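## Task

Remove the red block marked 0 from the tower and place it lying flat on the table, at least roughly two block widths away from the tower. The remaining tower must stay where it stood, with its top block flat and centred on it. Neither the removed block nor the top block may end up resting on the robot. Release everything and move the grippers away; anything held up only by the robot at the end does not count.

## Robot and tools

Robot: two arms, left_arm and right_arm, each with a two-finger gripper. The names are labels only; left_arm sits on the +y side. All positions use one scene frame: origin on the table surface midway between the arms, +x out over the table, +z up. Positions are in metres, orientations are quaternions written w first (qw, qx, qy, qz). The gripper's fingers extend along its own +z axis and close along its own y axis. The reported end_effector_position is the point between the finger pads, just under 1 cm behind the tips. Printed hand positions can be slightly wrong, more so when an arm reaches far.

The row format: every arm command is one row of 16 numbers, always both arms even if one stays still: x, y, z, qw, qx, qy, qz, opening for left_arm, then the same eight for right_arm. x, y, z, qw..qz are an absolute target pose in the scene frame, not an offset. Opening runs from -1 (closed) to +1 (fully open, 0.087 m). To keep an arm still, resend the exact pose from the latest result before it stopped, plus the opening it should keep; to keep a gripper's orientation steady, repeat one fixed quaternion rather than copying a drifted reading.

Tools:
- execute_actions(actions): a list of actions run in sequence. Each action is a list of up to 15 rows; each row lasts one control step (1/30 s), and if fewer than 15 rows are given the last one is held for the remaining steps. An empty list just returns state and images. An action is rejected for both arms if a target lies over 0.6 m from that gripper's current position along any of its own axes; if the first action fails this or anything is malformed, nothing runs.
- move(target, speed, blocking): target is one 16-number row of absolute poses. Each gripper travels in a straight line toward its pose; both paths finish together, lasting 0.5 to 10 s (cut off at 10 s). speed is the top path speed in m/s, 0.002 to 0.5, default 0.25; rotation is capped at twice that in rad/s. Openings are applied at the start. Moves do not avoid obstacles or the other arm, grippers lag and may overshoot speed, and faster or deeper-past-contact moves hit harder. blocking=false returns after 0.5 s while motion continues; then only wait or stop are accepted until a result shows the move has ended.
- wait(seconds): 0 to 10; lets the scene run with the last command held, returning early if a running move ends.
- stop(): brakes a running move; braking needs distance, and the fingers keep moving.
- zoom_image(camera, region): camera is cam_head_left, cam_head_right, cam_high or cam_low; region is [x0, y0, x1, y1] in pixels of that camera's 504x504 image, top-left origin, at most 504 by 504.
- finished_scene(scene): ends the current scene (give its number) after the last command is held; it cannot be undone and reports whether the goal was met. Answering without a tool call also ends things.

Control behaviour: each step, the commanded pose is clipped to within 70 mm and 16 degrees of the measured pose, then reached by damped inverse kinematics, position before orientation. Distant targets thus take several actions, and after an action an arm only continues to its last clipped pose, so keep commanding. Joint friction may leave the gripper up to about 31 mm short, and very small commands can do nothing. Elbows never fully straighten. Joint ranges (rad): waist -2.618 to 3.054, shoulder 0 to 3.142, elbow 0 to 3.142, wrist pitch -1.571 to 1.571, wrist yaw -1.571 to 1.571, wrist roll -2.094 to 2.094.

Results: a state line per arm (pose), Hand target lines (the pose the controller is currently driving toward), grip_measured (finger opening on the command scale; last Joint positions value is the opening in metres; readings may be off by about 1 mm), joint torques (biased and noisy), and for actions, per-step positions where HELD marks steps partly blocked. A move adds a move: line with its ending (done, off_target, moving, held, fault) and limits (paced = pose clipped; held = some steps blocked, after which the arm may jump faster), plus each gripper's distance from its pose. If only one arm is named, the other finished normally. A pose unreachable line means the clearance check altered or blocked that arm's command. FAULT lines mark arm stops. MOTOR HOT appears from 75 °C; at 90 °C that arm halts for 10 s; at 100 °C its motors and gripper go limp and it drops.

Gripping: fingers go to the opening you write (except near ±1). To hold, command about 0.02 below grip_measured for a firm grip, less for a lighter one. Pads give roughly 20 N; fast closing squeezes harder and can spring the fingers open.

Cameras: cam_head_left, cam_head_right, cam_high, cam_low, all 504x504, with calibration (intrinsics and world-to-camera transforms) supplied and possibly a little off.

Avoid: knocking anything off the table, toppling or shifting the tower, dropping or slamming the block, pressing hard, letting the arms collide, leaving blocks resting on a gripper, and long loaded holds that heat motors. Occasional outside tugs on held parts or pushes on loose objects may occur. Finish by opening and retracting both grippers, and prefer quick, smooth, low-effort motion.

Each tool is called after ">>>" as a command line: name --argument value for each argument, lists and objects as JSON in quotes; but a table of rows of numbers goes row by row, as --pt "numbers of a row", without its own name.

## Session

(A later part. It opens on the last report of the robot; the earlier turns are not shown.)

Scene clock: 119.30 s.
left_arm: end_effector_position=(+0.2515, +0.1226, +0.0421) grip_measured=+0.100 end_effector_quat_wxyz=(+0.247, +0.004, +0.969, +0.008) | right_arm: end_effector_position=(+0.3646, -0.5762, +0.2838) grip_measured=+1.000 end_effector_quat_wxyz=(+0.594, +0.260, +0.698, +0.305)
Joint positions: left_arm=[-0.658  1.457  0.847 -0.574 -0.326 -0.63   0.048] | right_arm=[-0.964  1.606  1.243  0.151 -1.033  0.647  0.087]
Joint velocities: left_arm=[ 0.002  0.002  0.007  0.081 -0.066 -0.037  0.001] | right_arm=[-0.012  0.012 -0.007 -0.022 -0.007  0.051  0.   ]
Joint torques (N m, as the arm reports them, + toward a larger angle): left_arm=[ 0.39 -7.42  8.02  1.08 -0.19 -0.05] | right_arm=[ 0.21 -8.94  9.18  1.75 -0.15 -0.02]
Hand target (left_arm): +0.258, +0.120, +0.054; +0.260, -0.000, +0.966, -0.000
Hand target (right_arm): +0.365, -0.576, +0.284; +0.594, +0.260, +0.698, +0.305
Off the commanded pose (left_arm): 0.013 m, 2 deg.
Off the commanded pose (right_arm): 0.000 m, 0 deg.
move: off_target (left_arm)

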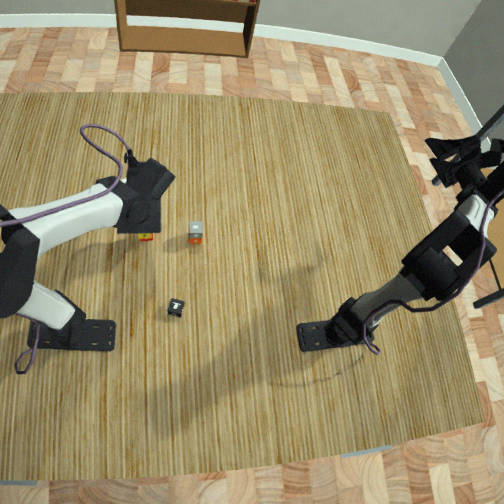

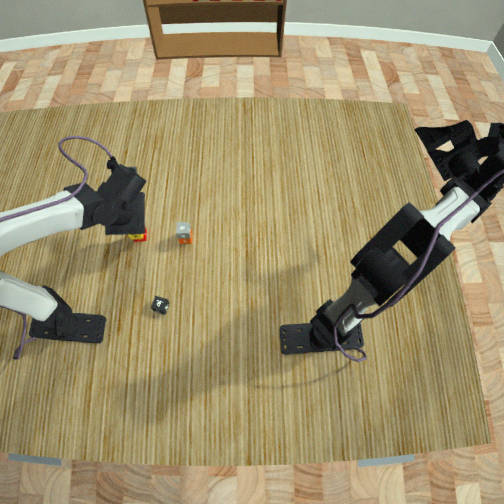

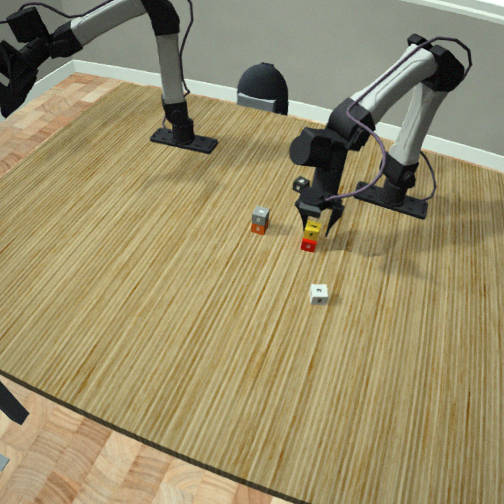

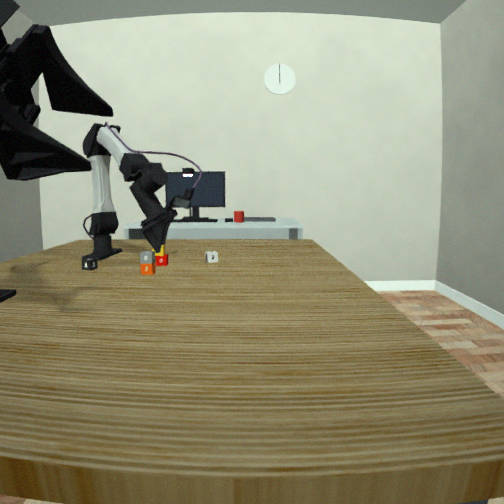

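>>> move --target '[0.257,0.12,0.054,0.26,0,0.966,0,-0.33,0.3646,-0.5762,0.2838,0.594,0.26,0.698,0.305,1]'

>>> move --target '[0.257,0.12,0.12,0.26,0,0.966,0,-0.33,0.3646,-0.5762,0.2838,0.594,0.26,0.698,0.305,1]' --speed 0.15

>>> move --target '[0.255,-0.012,0.115,0.26,0,0.966,0,-0.33,0.3646,-0.5762,0.2838,0.594,0.26,0.698,0.305,1]' --speed 0.15

>>> move --target '[0.255,-0.012,0.08,0.26,0,0.966,0,-0.33,0.3646,-0.5762,0.2838,0.594,0.26,0.698,0.305,1]' --speed 0.05

>>> zoom_image --camera "cam_low" --region '[80,160,220,300]'

>>> zoom_image --camera "cam_high" --region '[190,120,330,260]'

Scene clock: 136.70 s.
left_arm: end_effector_position=(+0.2513, +0.1227, +0.0421) grip_measured=-0.277 end_effector_quat_wxyz=(+0.247, +0.004, +0.969, +0.008) | right_arm: end_effector_position=(+0.3646, -0.5762, +0.2838) grip_measured=+1.000 end_effector_quat_wxyz=(+0.594, +0.260, +0.698, +0.305)
Joint positions: left_arm=[-0.658  1.457  0.847 -0.575 -0.326 -0.63   0.032] | right_arm=[-0.964  1.606  1.243  0.151 -1.033  0.647  0.087]
Joint velocities: left_arm=[-0.002 -0.017 -0.027  0.051  0.037  0.007 -0.001] | right_arm=[-0.012 -0.002 -0.007  0.051 -0.022 -0.022  0.   ]
Joint torques (N m, as the arm reports them, + toward a larger angle): left_arm=[ 0.32 -7.6   7.89  1.03 -0.2  -0.05] | right_arm=[ 0.19 -8.92  9.18  1.76 -0.15 -0.03]
Hand target (left_arm): +0.257, +0.120, +0.054; +0.260, +0.000, +0.966, +0.000
Hand target (right_arm): +0.365, -0.576, +0.284; +0.594, +0.260, +0.698, +0.305
Off the commanded pose (left_arm): 0.013 m, 2 deg.
Off the commanded pose (right_arm): 0.000 m, 0 deg.
move: off_target (left_arm)

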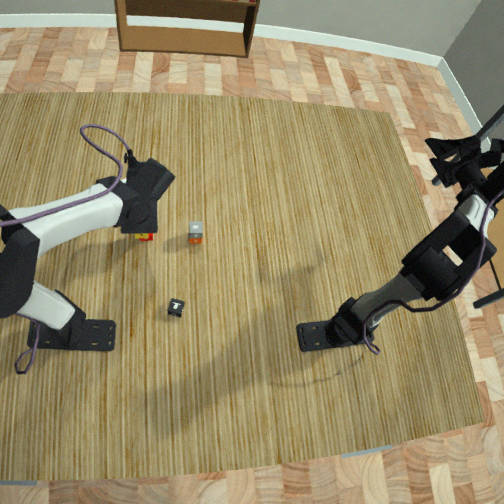

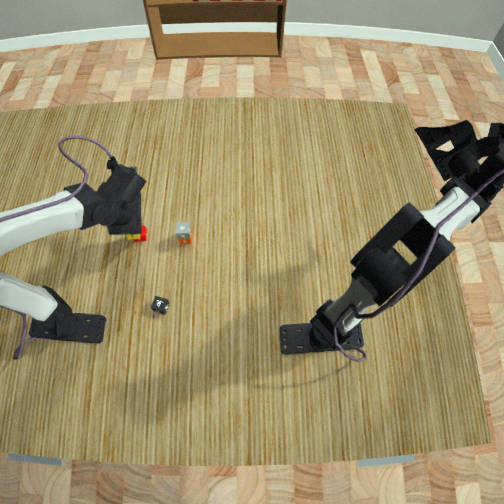

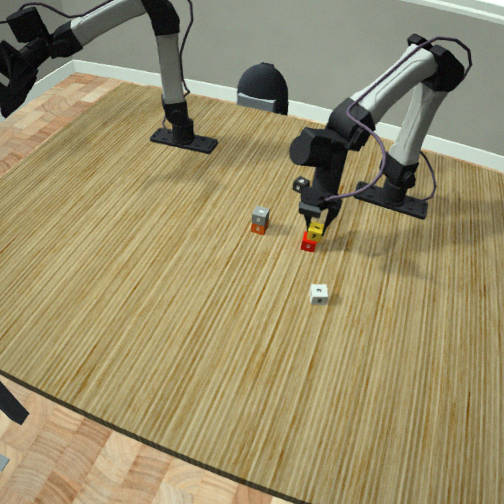

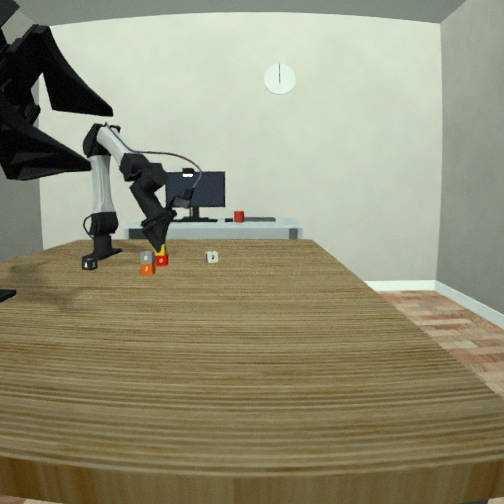

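Scene clock: 137.87 s.
left_arm: end_effector_position=(+0.2544, +0.1201, +0.1092) grip_measured=-0.277 end_effector_quat_wxyz=(+0.249, +0.003, +0.968, +0.006) | right_arm: end_effector_position=(+0.3646, -0.5762, +0.2838) grip_measured=+1.000 end_effector_quat_wxyz=(+0.594, +0.260, +0.698, +0.305)
Joint positions: left_arm=[-0.658  1.406  1.076 -0.849 -0.326 -0.63   0.032] | right_arm=[-0.964  1.606  1.243  0.151 -1.033  0.647  0.087]
Joint velocities: left_arm=[-0.027 -0.002 -0.012 -0.154  0.037 -0.066 -0.001] | right_arm=[-0.007 -0.002 -0.012 -0.051 -0.007 -0.066  0.   ]
Joint torques (N m, as the arm reports them, + toward a larger angle): left_arm=[ 0.3  -6.85  8.22  1.06 -0.19 -0.06] | right_arm=[ 0.21 -8.97  9.16  1.76 -0.16 -0.03]
Hand target (left_arm): +0.258, +0.119, +0.120; +0.260, +0.000, +0.966, +0.000
Hand target (right_arm): +0.365, -0.576, +0.284; +0.594, +0.260, +0.698, +0.305
Off the commanded pose (left_arm): 0.011 m, 1 deg.
Off the commanded pose (right_arm): 0.000 m, 0 deg.
move: off_target (left_arm)

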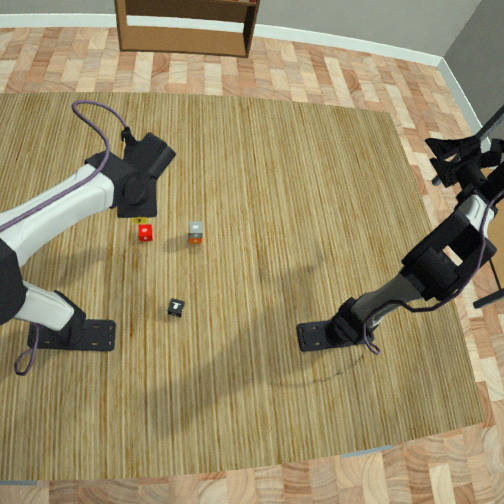

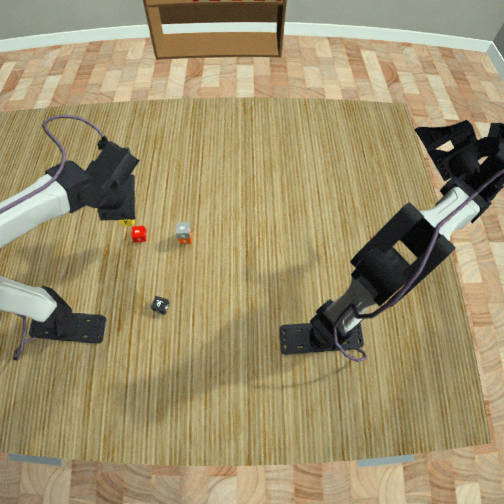

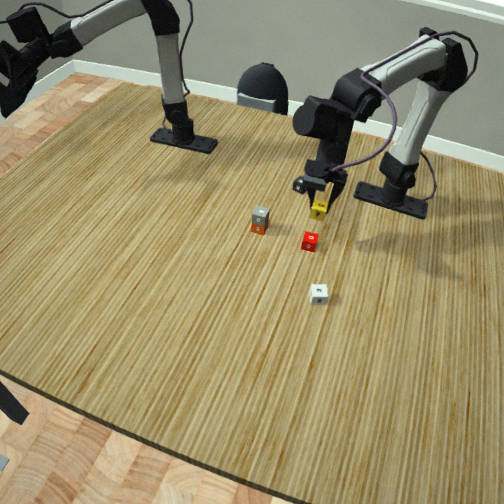

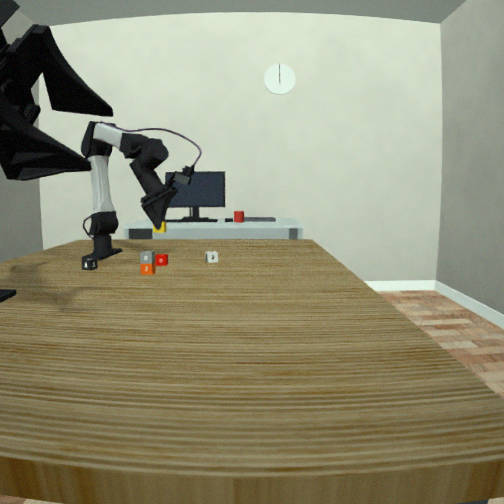

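Scene clock: 139.27 s.
left_arm: end_effector_position=(+0.2524, -0.0061, +0.1098) grip_measured=-0.277 end_effector_quat_wxyz=(+0.255, +0.003, +0.967, +0.005) | right_arm: end_effector_position=(+0.3646, -0.5762, +0.2838) grip_measured=+1.000 end_effector_quat_wxyz=(+0.594, +0.260, +0.698, +0.305)
Joint positions: left_arm=[-0.945  1.782  1.471 -0.965 -0.43  -0.918  0.032] | right_arm=[-0.964  1.606  1.243  0.151 -1.033  0.647  0.087]
Joint velocities: left_arm=[-0.002  0.012  0.002 -0.095 -0.037 -0.007 -0.001] | right_arm=[-0.002  0.022 -0.032  0.022 -0.095  0.066  0.   ]
Joint torques (N m, as the arm reports them, + toward a larger angle): left_arm=[-0.69 -8.79  8.28  0.83 -0.34 -0.16] | right_arm=[ 0.18 -8.91  9.13  1.77 -0.15 -0.03]
Hand target (left_arm): +0.254, -0.011, +0.114; +0.261, +0.001, +0.965, +0.003
Hand target (right_arm): +0.365, -0.576, +0.284; +0.594, +0.260, +0.698, +0.305
Off the commanded pose (left_arm): 0.008 m, 1 deg.
Off the commanded pose (right_arm): 0.000 m, 0 deg.
move: done

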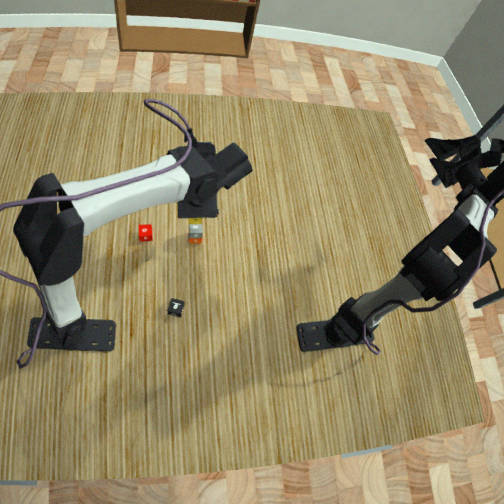

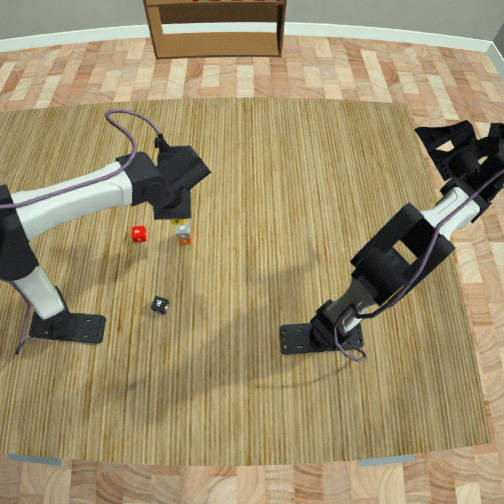

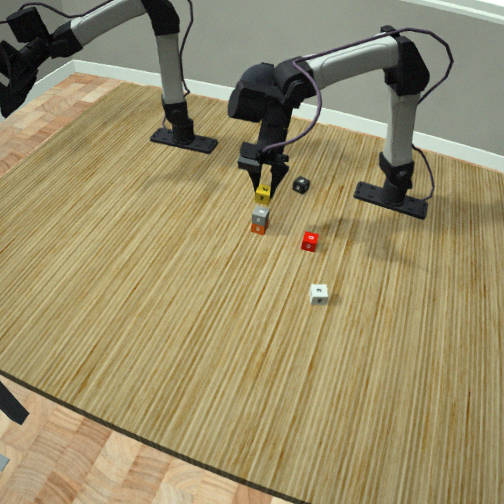

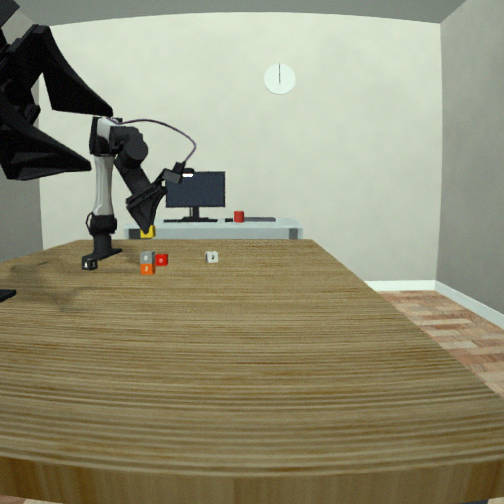

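Scene clock: 140.33 s.
left_arm: end_effector_position=(+0.2558, -0.0113, +0.0875) grip_measured=-0.277 end_effector_quat_wxyz=(+0.260, +0.001, +0.966, -0.003) | right_arm: end_effector_position=(+0.3646, -0.5762, +0.2838) grip_measured=+1.000 end_effector_quat_wxyz=(+0.594, +0.260, +0.698, +0.305)
Joint positions: left_arm=[-0.945  1.798  1.397 -0.856 -0.43  -0.918  0.032] | right_arm=[-0.964  1.606  1.243  0.151 -1.033  0.647  0.087]
Joint velocities: left_arm=[-0.007 -0.007  0.007  0.007 -0.066  0.051 -0.001] | right_arm=[-0.007 -0.002 -0.002  0.007 -0.037  0.081  0.   ]
Joint torques (N m, as the arm reports them, + toward a larger angle): left_arm=[-0.31 -9.03  4.73  1.16 -0.26 -0.15] | right_arm=[ 0.23 -8.93  9.18  1.77 -0.16 -0.03]
Hand target (left_arm): +0.254, -0.011, +0.080; +0.260, +0.000, +0.966, +0.000
Hand target (right_arm): +0.365, -0.576, +0.284; +0.594, +0.260, +0.698, +0.305
Off the commanded pose (left_arm): 0.008 m, 0 deg.
Off the commanded pose (right_arm): 0.000 m, 0 deg.
move: done

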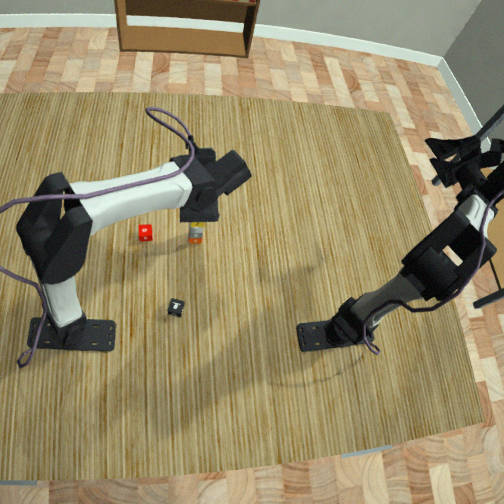

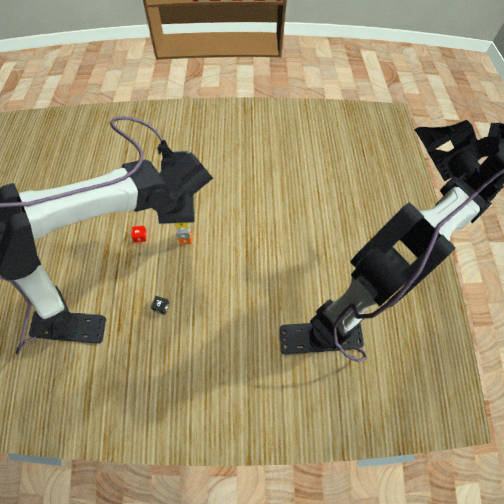

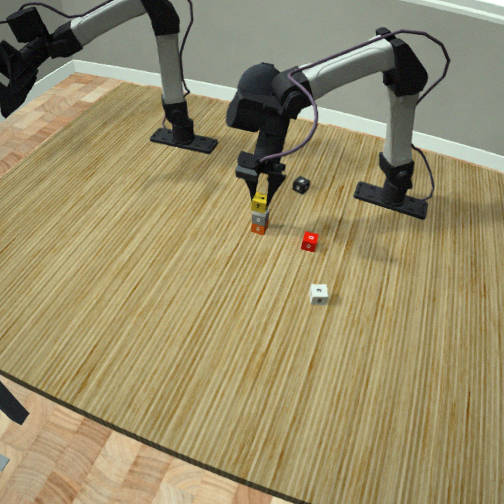

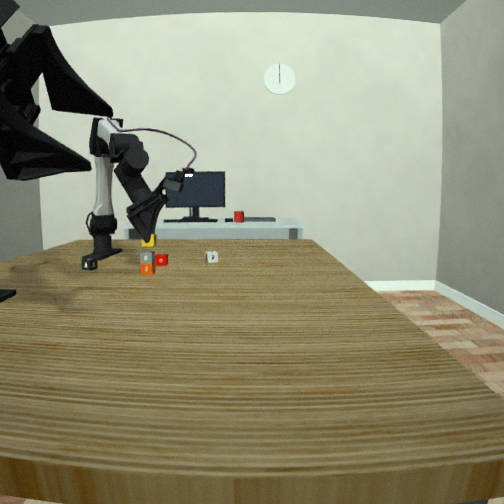

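Region (80, 160, 220, 300) of cam_low's 504x504 image, scaled by 3.600, with more detail than that image has.

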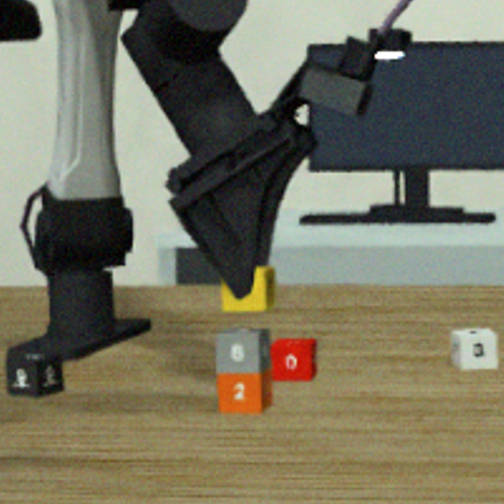

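Region (190, 120, 330, 260) of cam_high's 504x504 image, scaled by 3.600, with more detail than that image has.

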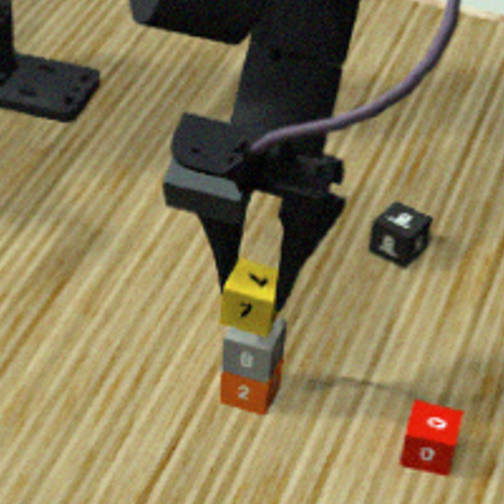

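Need x −5 mm, y +3 mm.

>>> move --target '[0.249,-0.008,0.068,0.26,0,0.966,0,-0.33,0.3646,-0.5762,0.2838,0.594,0.26,0.698,0.305,1]' --speed 0.03

>>> zoom_image --camera "cam_low" --region '[80,160,220,300]'

>>> zoom_image --camera "cam_high" --region '[190,120,330,260]'

Scene clock: 149.00 s.
left_arm: end_effector_position=(+0.2519, -0.0056, +0.0713) grip_measured=-0.277 end_effector_quat_wxyz=(+0.256, -0.001, +0.967, +0.003) | right_arm: end_effector_position=(+0.3646, -0.5762, +0.2838) grip_measured=+1.000 end_effector_quat_wxyz=(+0.594, +0.260, +0.698, +0.305)
Joint positions: left_arm=[-0.945  1.798  1.335 -0.811 -0.43  -0.926  0.032] | right_arm=[-0.964  1.606  1.243  0.151 -1.033  0.647  0.087]
Joint velocities: left_arm=[-0.007 -0.017 -0.012 -0.037  0.007 -0.051  0.001] | right_arm=[-0.007 -0.002  0.002 -0.051  0.007 -0.051  0.   ]
Joint torques (N m, as the arm reports them, + toward a larger angle): left_arm=[-0.94 -9.89  4.56  1.14 -0.27 -0.14] | right_arm=[ 0.23 -8.95  9.14  1.77 -0.15 -0.03]
Hand target (left_arm): +0.249, -0.008, +0.068; +0.260, -0.000, +0.966, +0.000
Hand target (right_arm): +0.365, -0.576, +0.284; +0.594, +0.260, +0.698, +0.305
Off the commanded pose (left_arm): 0.005 m, 1 deg.
Off the commanded pose (right_arm): 0.000 m, 0 deg.
move: done

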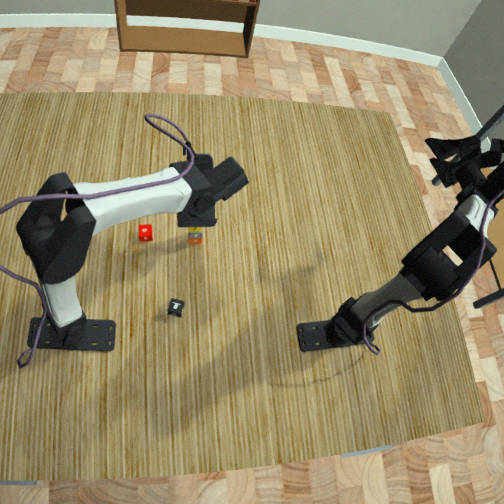

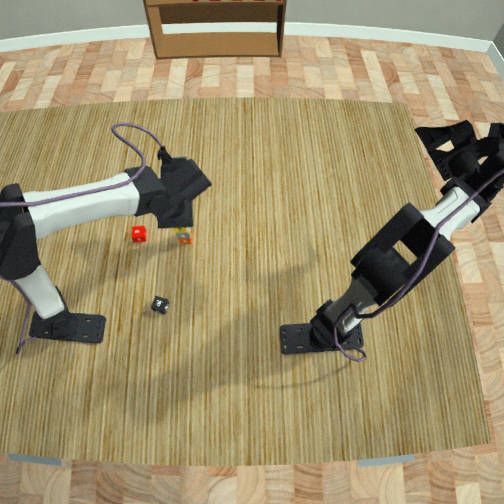

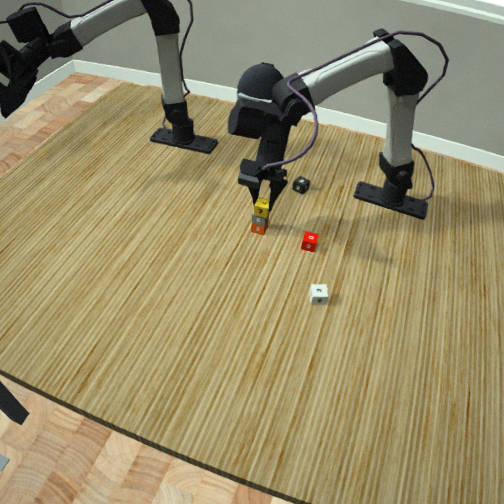

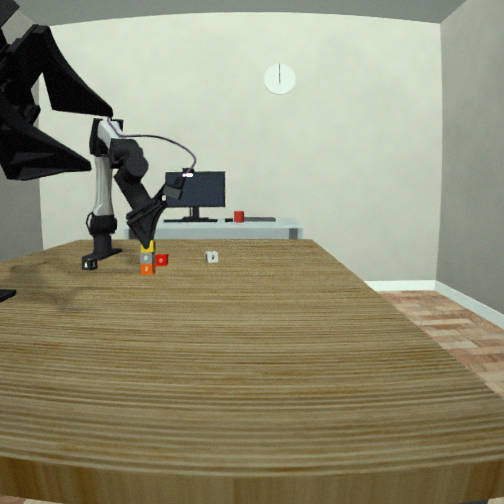

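Region (80, 160, 220, 300) of cam_low's 504x504 image, scaled by 3.600, with more detail than that image has.

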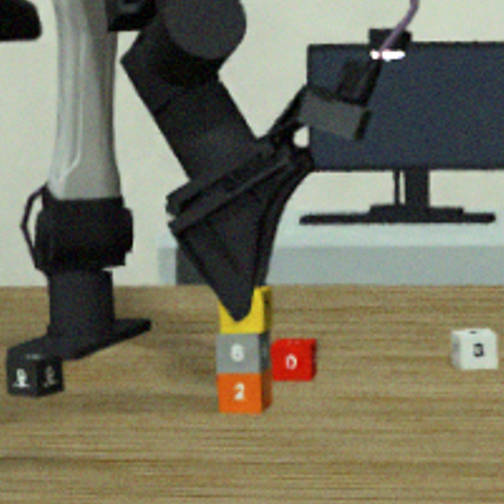

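Region (190, 120, 330, 260) of cam_high's 504x504 image, scaled by 3.600, with more detail than that image has.

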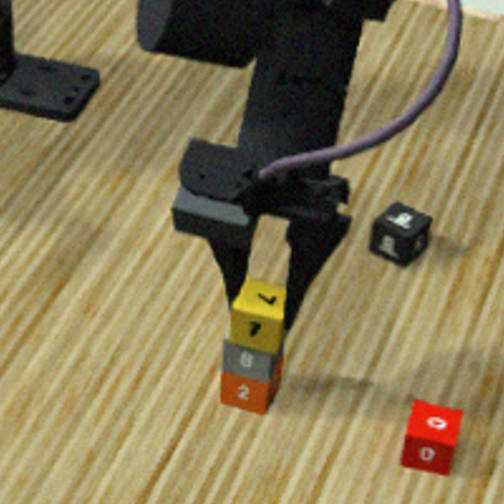

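About 3 mm off; small nudge with the waist.

>>> move --target '[0.247,-0.0105,0.068,0.26,0,0.966,0,-0.33,0.3646,-0.5762,0.2838,0.594,0.26,0.698,0.305,1]' --speed 0.02

>>> move --target '[0.247,-0.0105,0.068,0.26,0,0.966,0,0.4,0.3646,-0.5762,0.2838,0.594,0.26,0.698,0.305,1]'

>>> move --target '[0.247,-0.0105,0.17,0.26,0,0.966,0,0.4,0.3646,-0.5762,0.2838,0.594,0.26,0.698,0.305,1]'

>>> zoom_image --camera "cam_high" --region '[190,120,330,260]'

Scene clock: 159.83 s.
left_arm: end_effector_position=(+0.2497, -0.0091, +0.0715) grip_measured=-0.277 end_effector_quat_wxyz=(+0.257, -0.001, +0.966, -0.001) | right_arm: end_effector_position=(+0.3646, -0.5762, +0.2838) grip_measured=+1.000 end_effector_quat_wxyz=(+0.594, +0.260, +0.698, +0.305)
Joint positions: left_arm=[-0.954  1.798  1.335 -0.807 -0.43  -0.935  0.032] | right_arm=[-0.964  1.606  1.243  0.151 -1.033  0.647  0.087]
Joint velocities: left_arm=[ 0.007  0.012 -0.007 -0.007  0.037 -0.066 -0.   ] | right_arm=[ 0.012 -0.017 -0.007  0.037  0.007  0.007  0.   ]
Joint torques (N m, as the arm reports them, + toward a larger angle): left_arm=[-0.83 -9.54  5.1   1.09 -0.3  -0.19] | right_arm=[ 0.2  -8.97  9.19  1.76 -0.15 -0.02]
Hand target (left_arm): +0.247, -0.010, +0.068; +0.260, +0.000, +0.966, +0.000
Hand target (right_arm): +0.365, -0.576, +0.284; +0.594, +0.260, +0.698, +0.305
Off the commanded pose (left_arm): 0.005 m, 0 deg.
Off the commanded pose (right_arm): 0.000 m, 0 deg.
move: done

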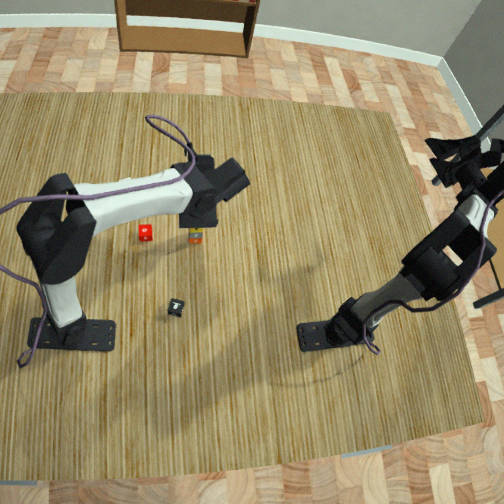

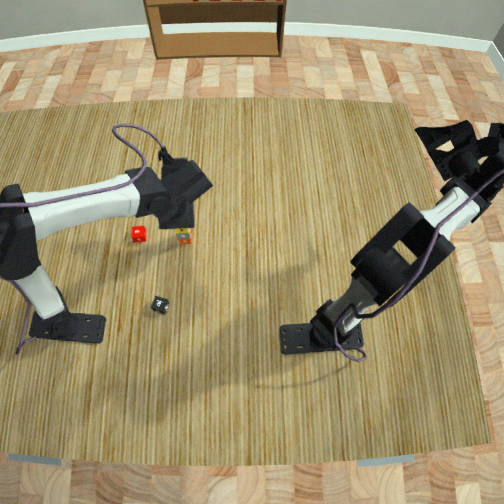

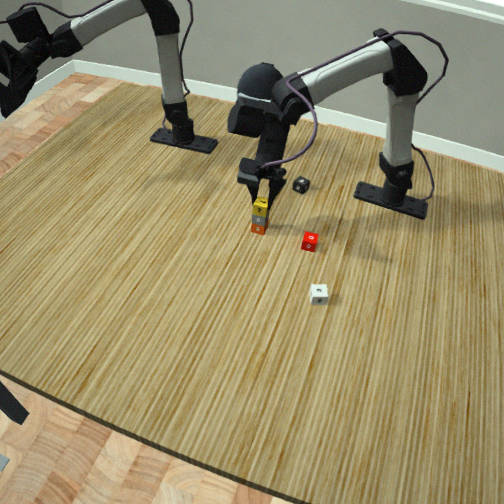

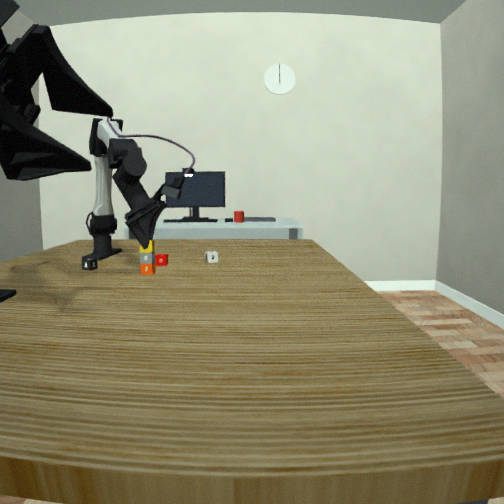

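Scene clock: 160.53 s.
left_arm: end_effector_position=(+0.2497, -0.0091, +0.0715) grip_measured=+0.400 end_effector_quat_wxyz=(+0.257, -0.001, +0.966, -0.001) | right_arm: end_effector_position=(+0.3646, -0.5762, +0.2838) grip_measured=+1.000 end_effector_quat_wxyz=(+0.594, +0.260, +0.698, +0.305)
Joint positions: left_arm=[-0.954  1.798  1.335 -0.807 -0.43  -0.935  0.061] | right_arm=[-0.964  1.606  1.243  0.151 -1.033  0.647  0.087]
Joint velocities: left_arm=[-0.012 -0.002  0.007 -0.081  0.007 -0.007  0.001] | right_arm=[ 0.007 -0.012 -0.022 -0.051 -0.022  0.007  0.   ]
Joint torques (N m, as the arm reports them, + toward a larger angle): left_arm=[-0.88 -9.52  5.11  1.09 -0.3  -0.14] | right_arm=[ 0.21 -8.89  9.13  1.76 -0.16 -0.04]
Hand target (left_arm): +0.247, -0.010, +0.068; +0.260, +0.000, +0.966, +0.000
Hand target (right_arm): +0.365, -0.576, +0.284; +0.594, +0.260, +0.698, +0.305
Off the commanded pose (left_arm): 0.005 m, 0 deg.
Off the commanded pose (right_arm): 0.000 m, 0 deg.
move: done

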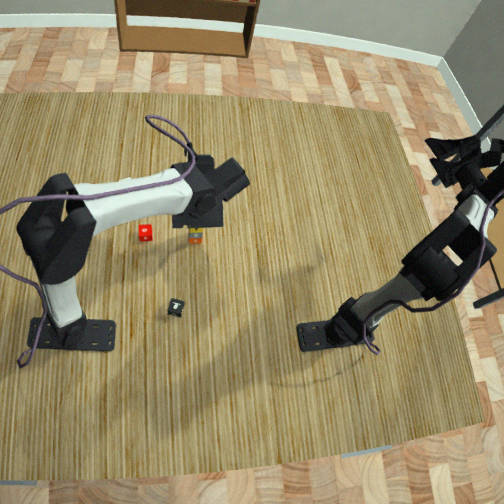

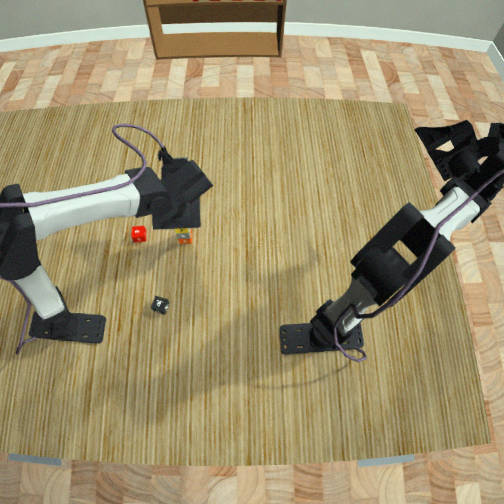

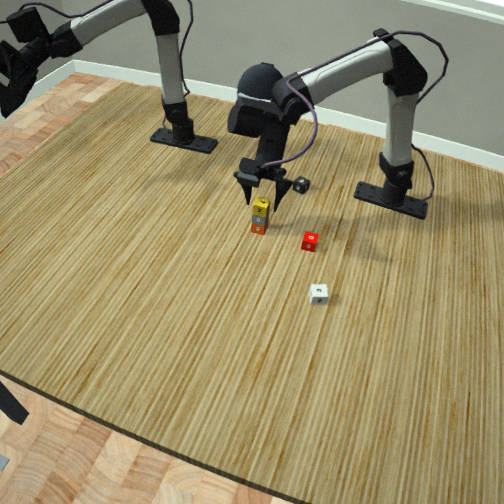

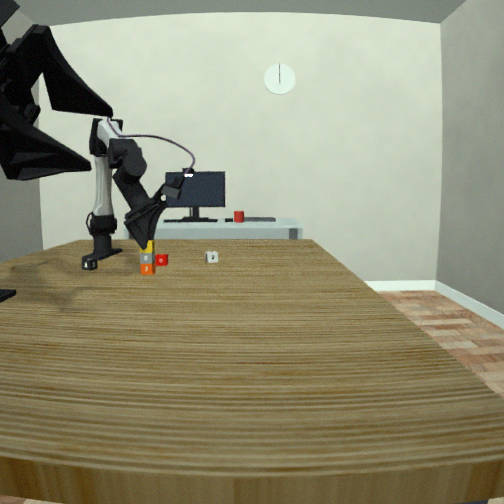

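Scene clock: 161.70 s.
left_arm: end_effector_position=(+0.2493, -0.0077, +0.1648) grip_measured=+0.400 end_effector_quat_wxyz=(+0.255, -0.001, +0.967, +0.004) | right_arm: end_effector_position=(+0.3646, -0.5762, +0.2838) grip_measured=+1.000 end_effector_quat_wxyz=(+0.594, +0.260, +0.698, +0.305)
Joint positions: left_arm=[-0.954  1.788  1.698 -1.189 -0.433 -0.936  0.061] | right_arm=[-0.964  1.606  1.243  0.151 -1.033  0.647  0.087]
Joint velocities: left_arm=[-0.007 -0.022 -0.002  0.007  0.007 -0.051 -0.   ] | right_arm=[-0.007  0.002 -0.002 -0.022 -0.037  0.051  0.   ]
Joint torques (N m, as the arm reports them, + toward a larger angle): left_arm=[-0.89 -9.07  7.95  0.87 -0.28 -0.16] | right_arm=[ 0.2  -8.97  9.14  1.76 -0.16 -0.03]
Hand target (left_arm): +0.248, -0.012, +0.170; +0.260, -0.000, +0.966, -0.000
Hand target (right_arm): +0.365, -0.576, +0.284; +0.594, +0.260, +0.698, +0.305
Off the commanded pose (left_arm): 0.006 m, 1 deg.
Off the commanded pose (right_arm): 0.000 m, 0 deg.
move: done

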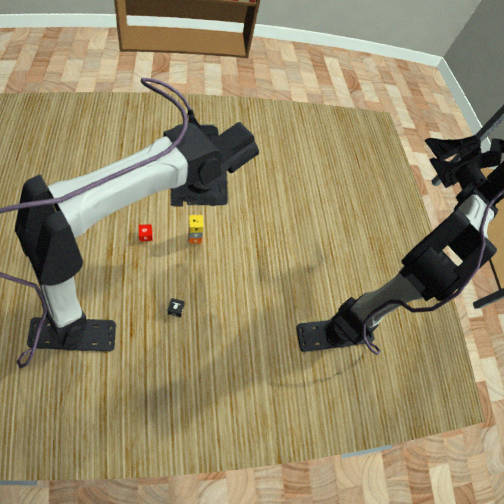

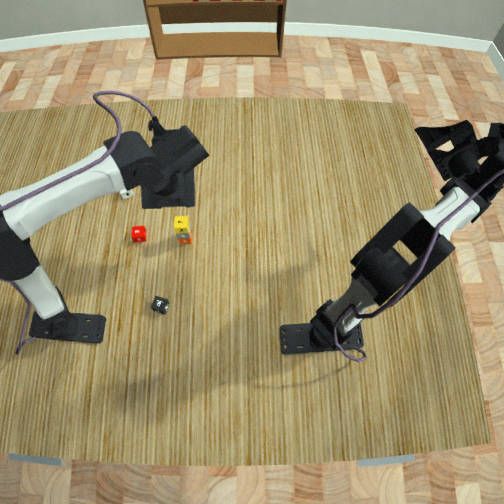

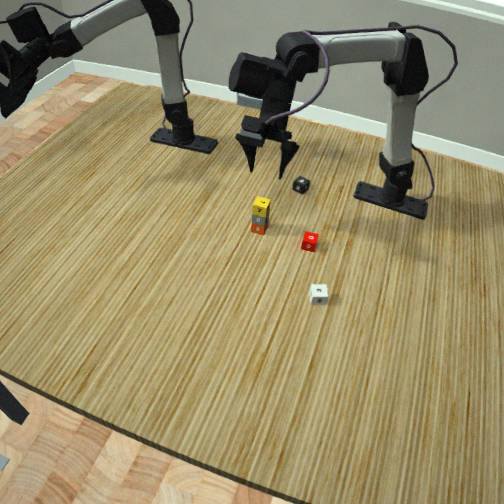

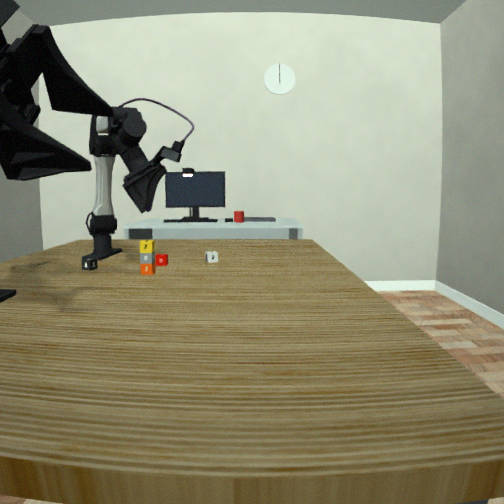

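Region (190, 120, 330, 260) of cam_high's 504x504 image, scaled by 3.600, with more detail than that image has.

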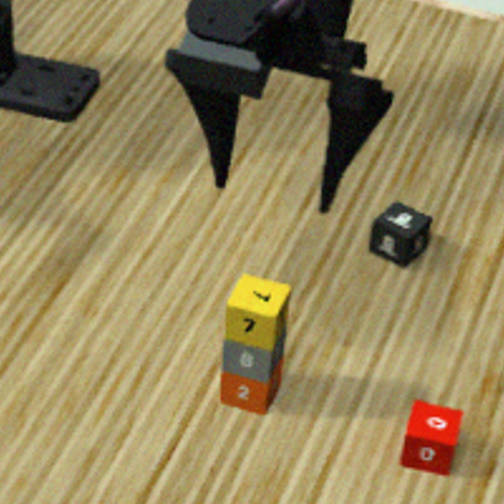

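>>> finished_scene --scene 1

The scene is finished: the task was done.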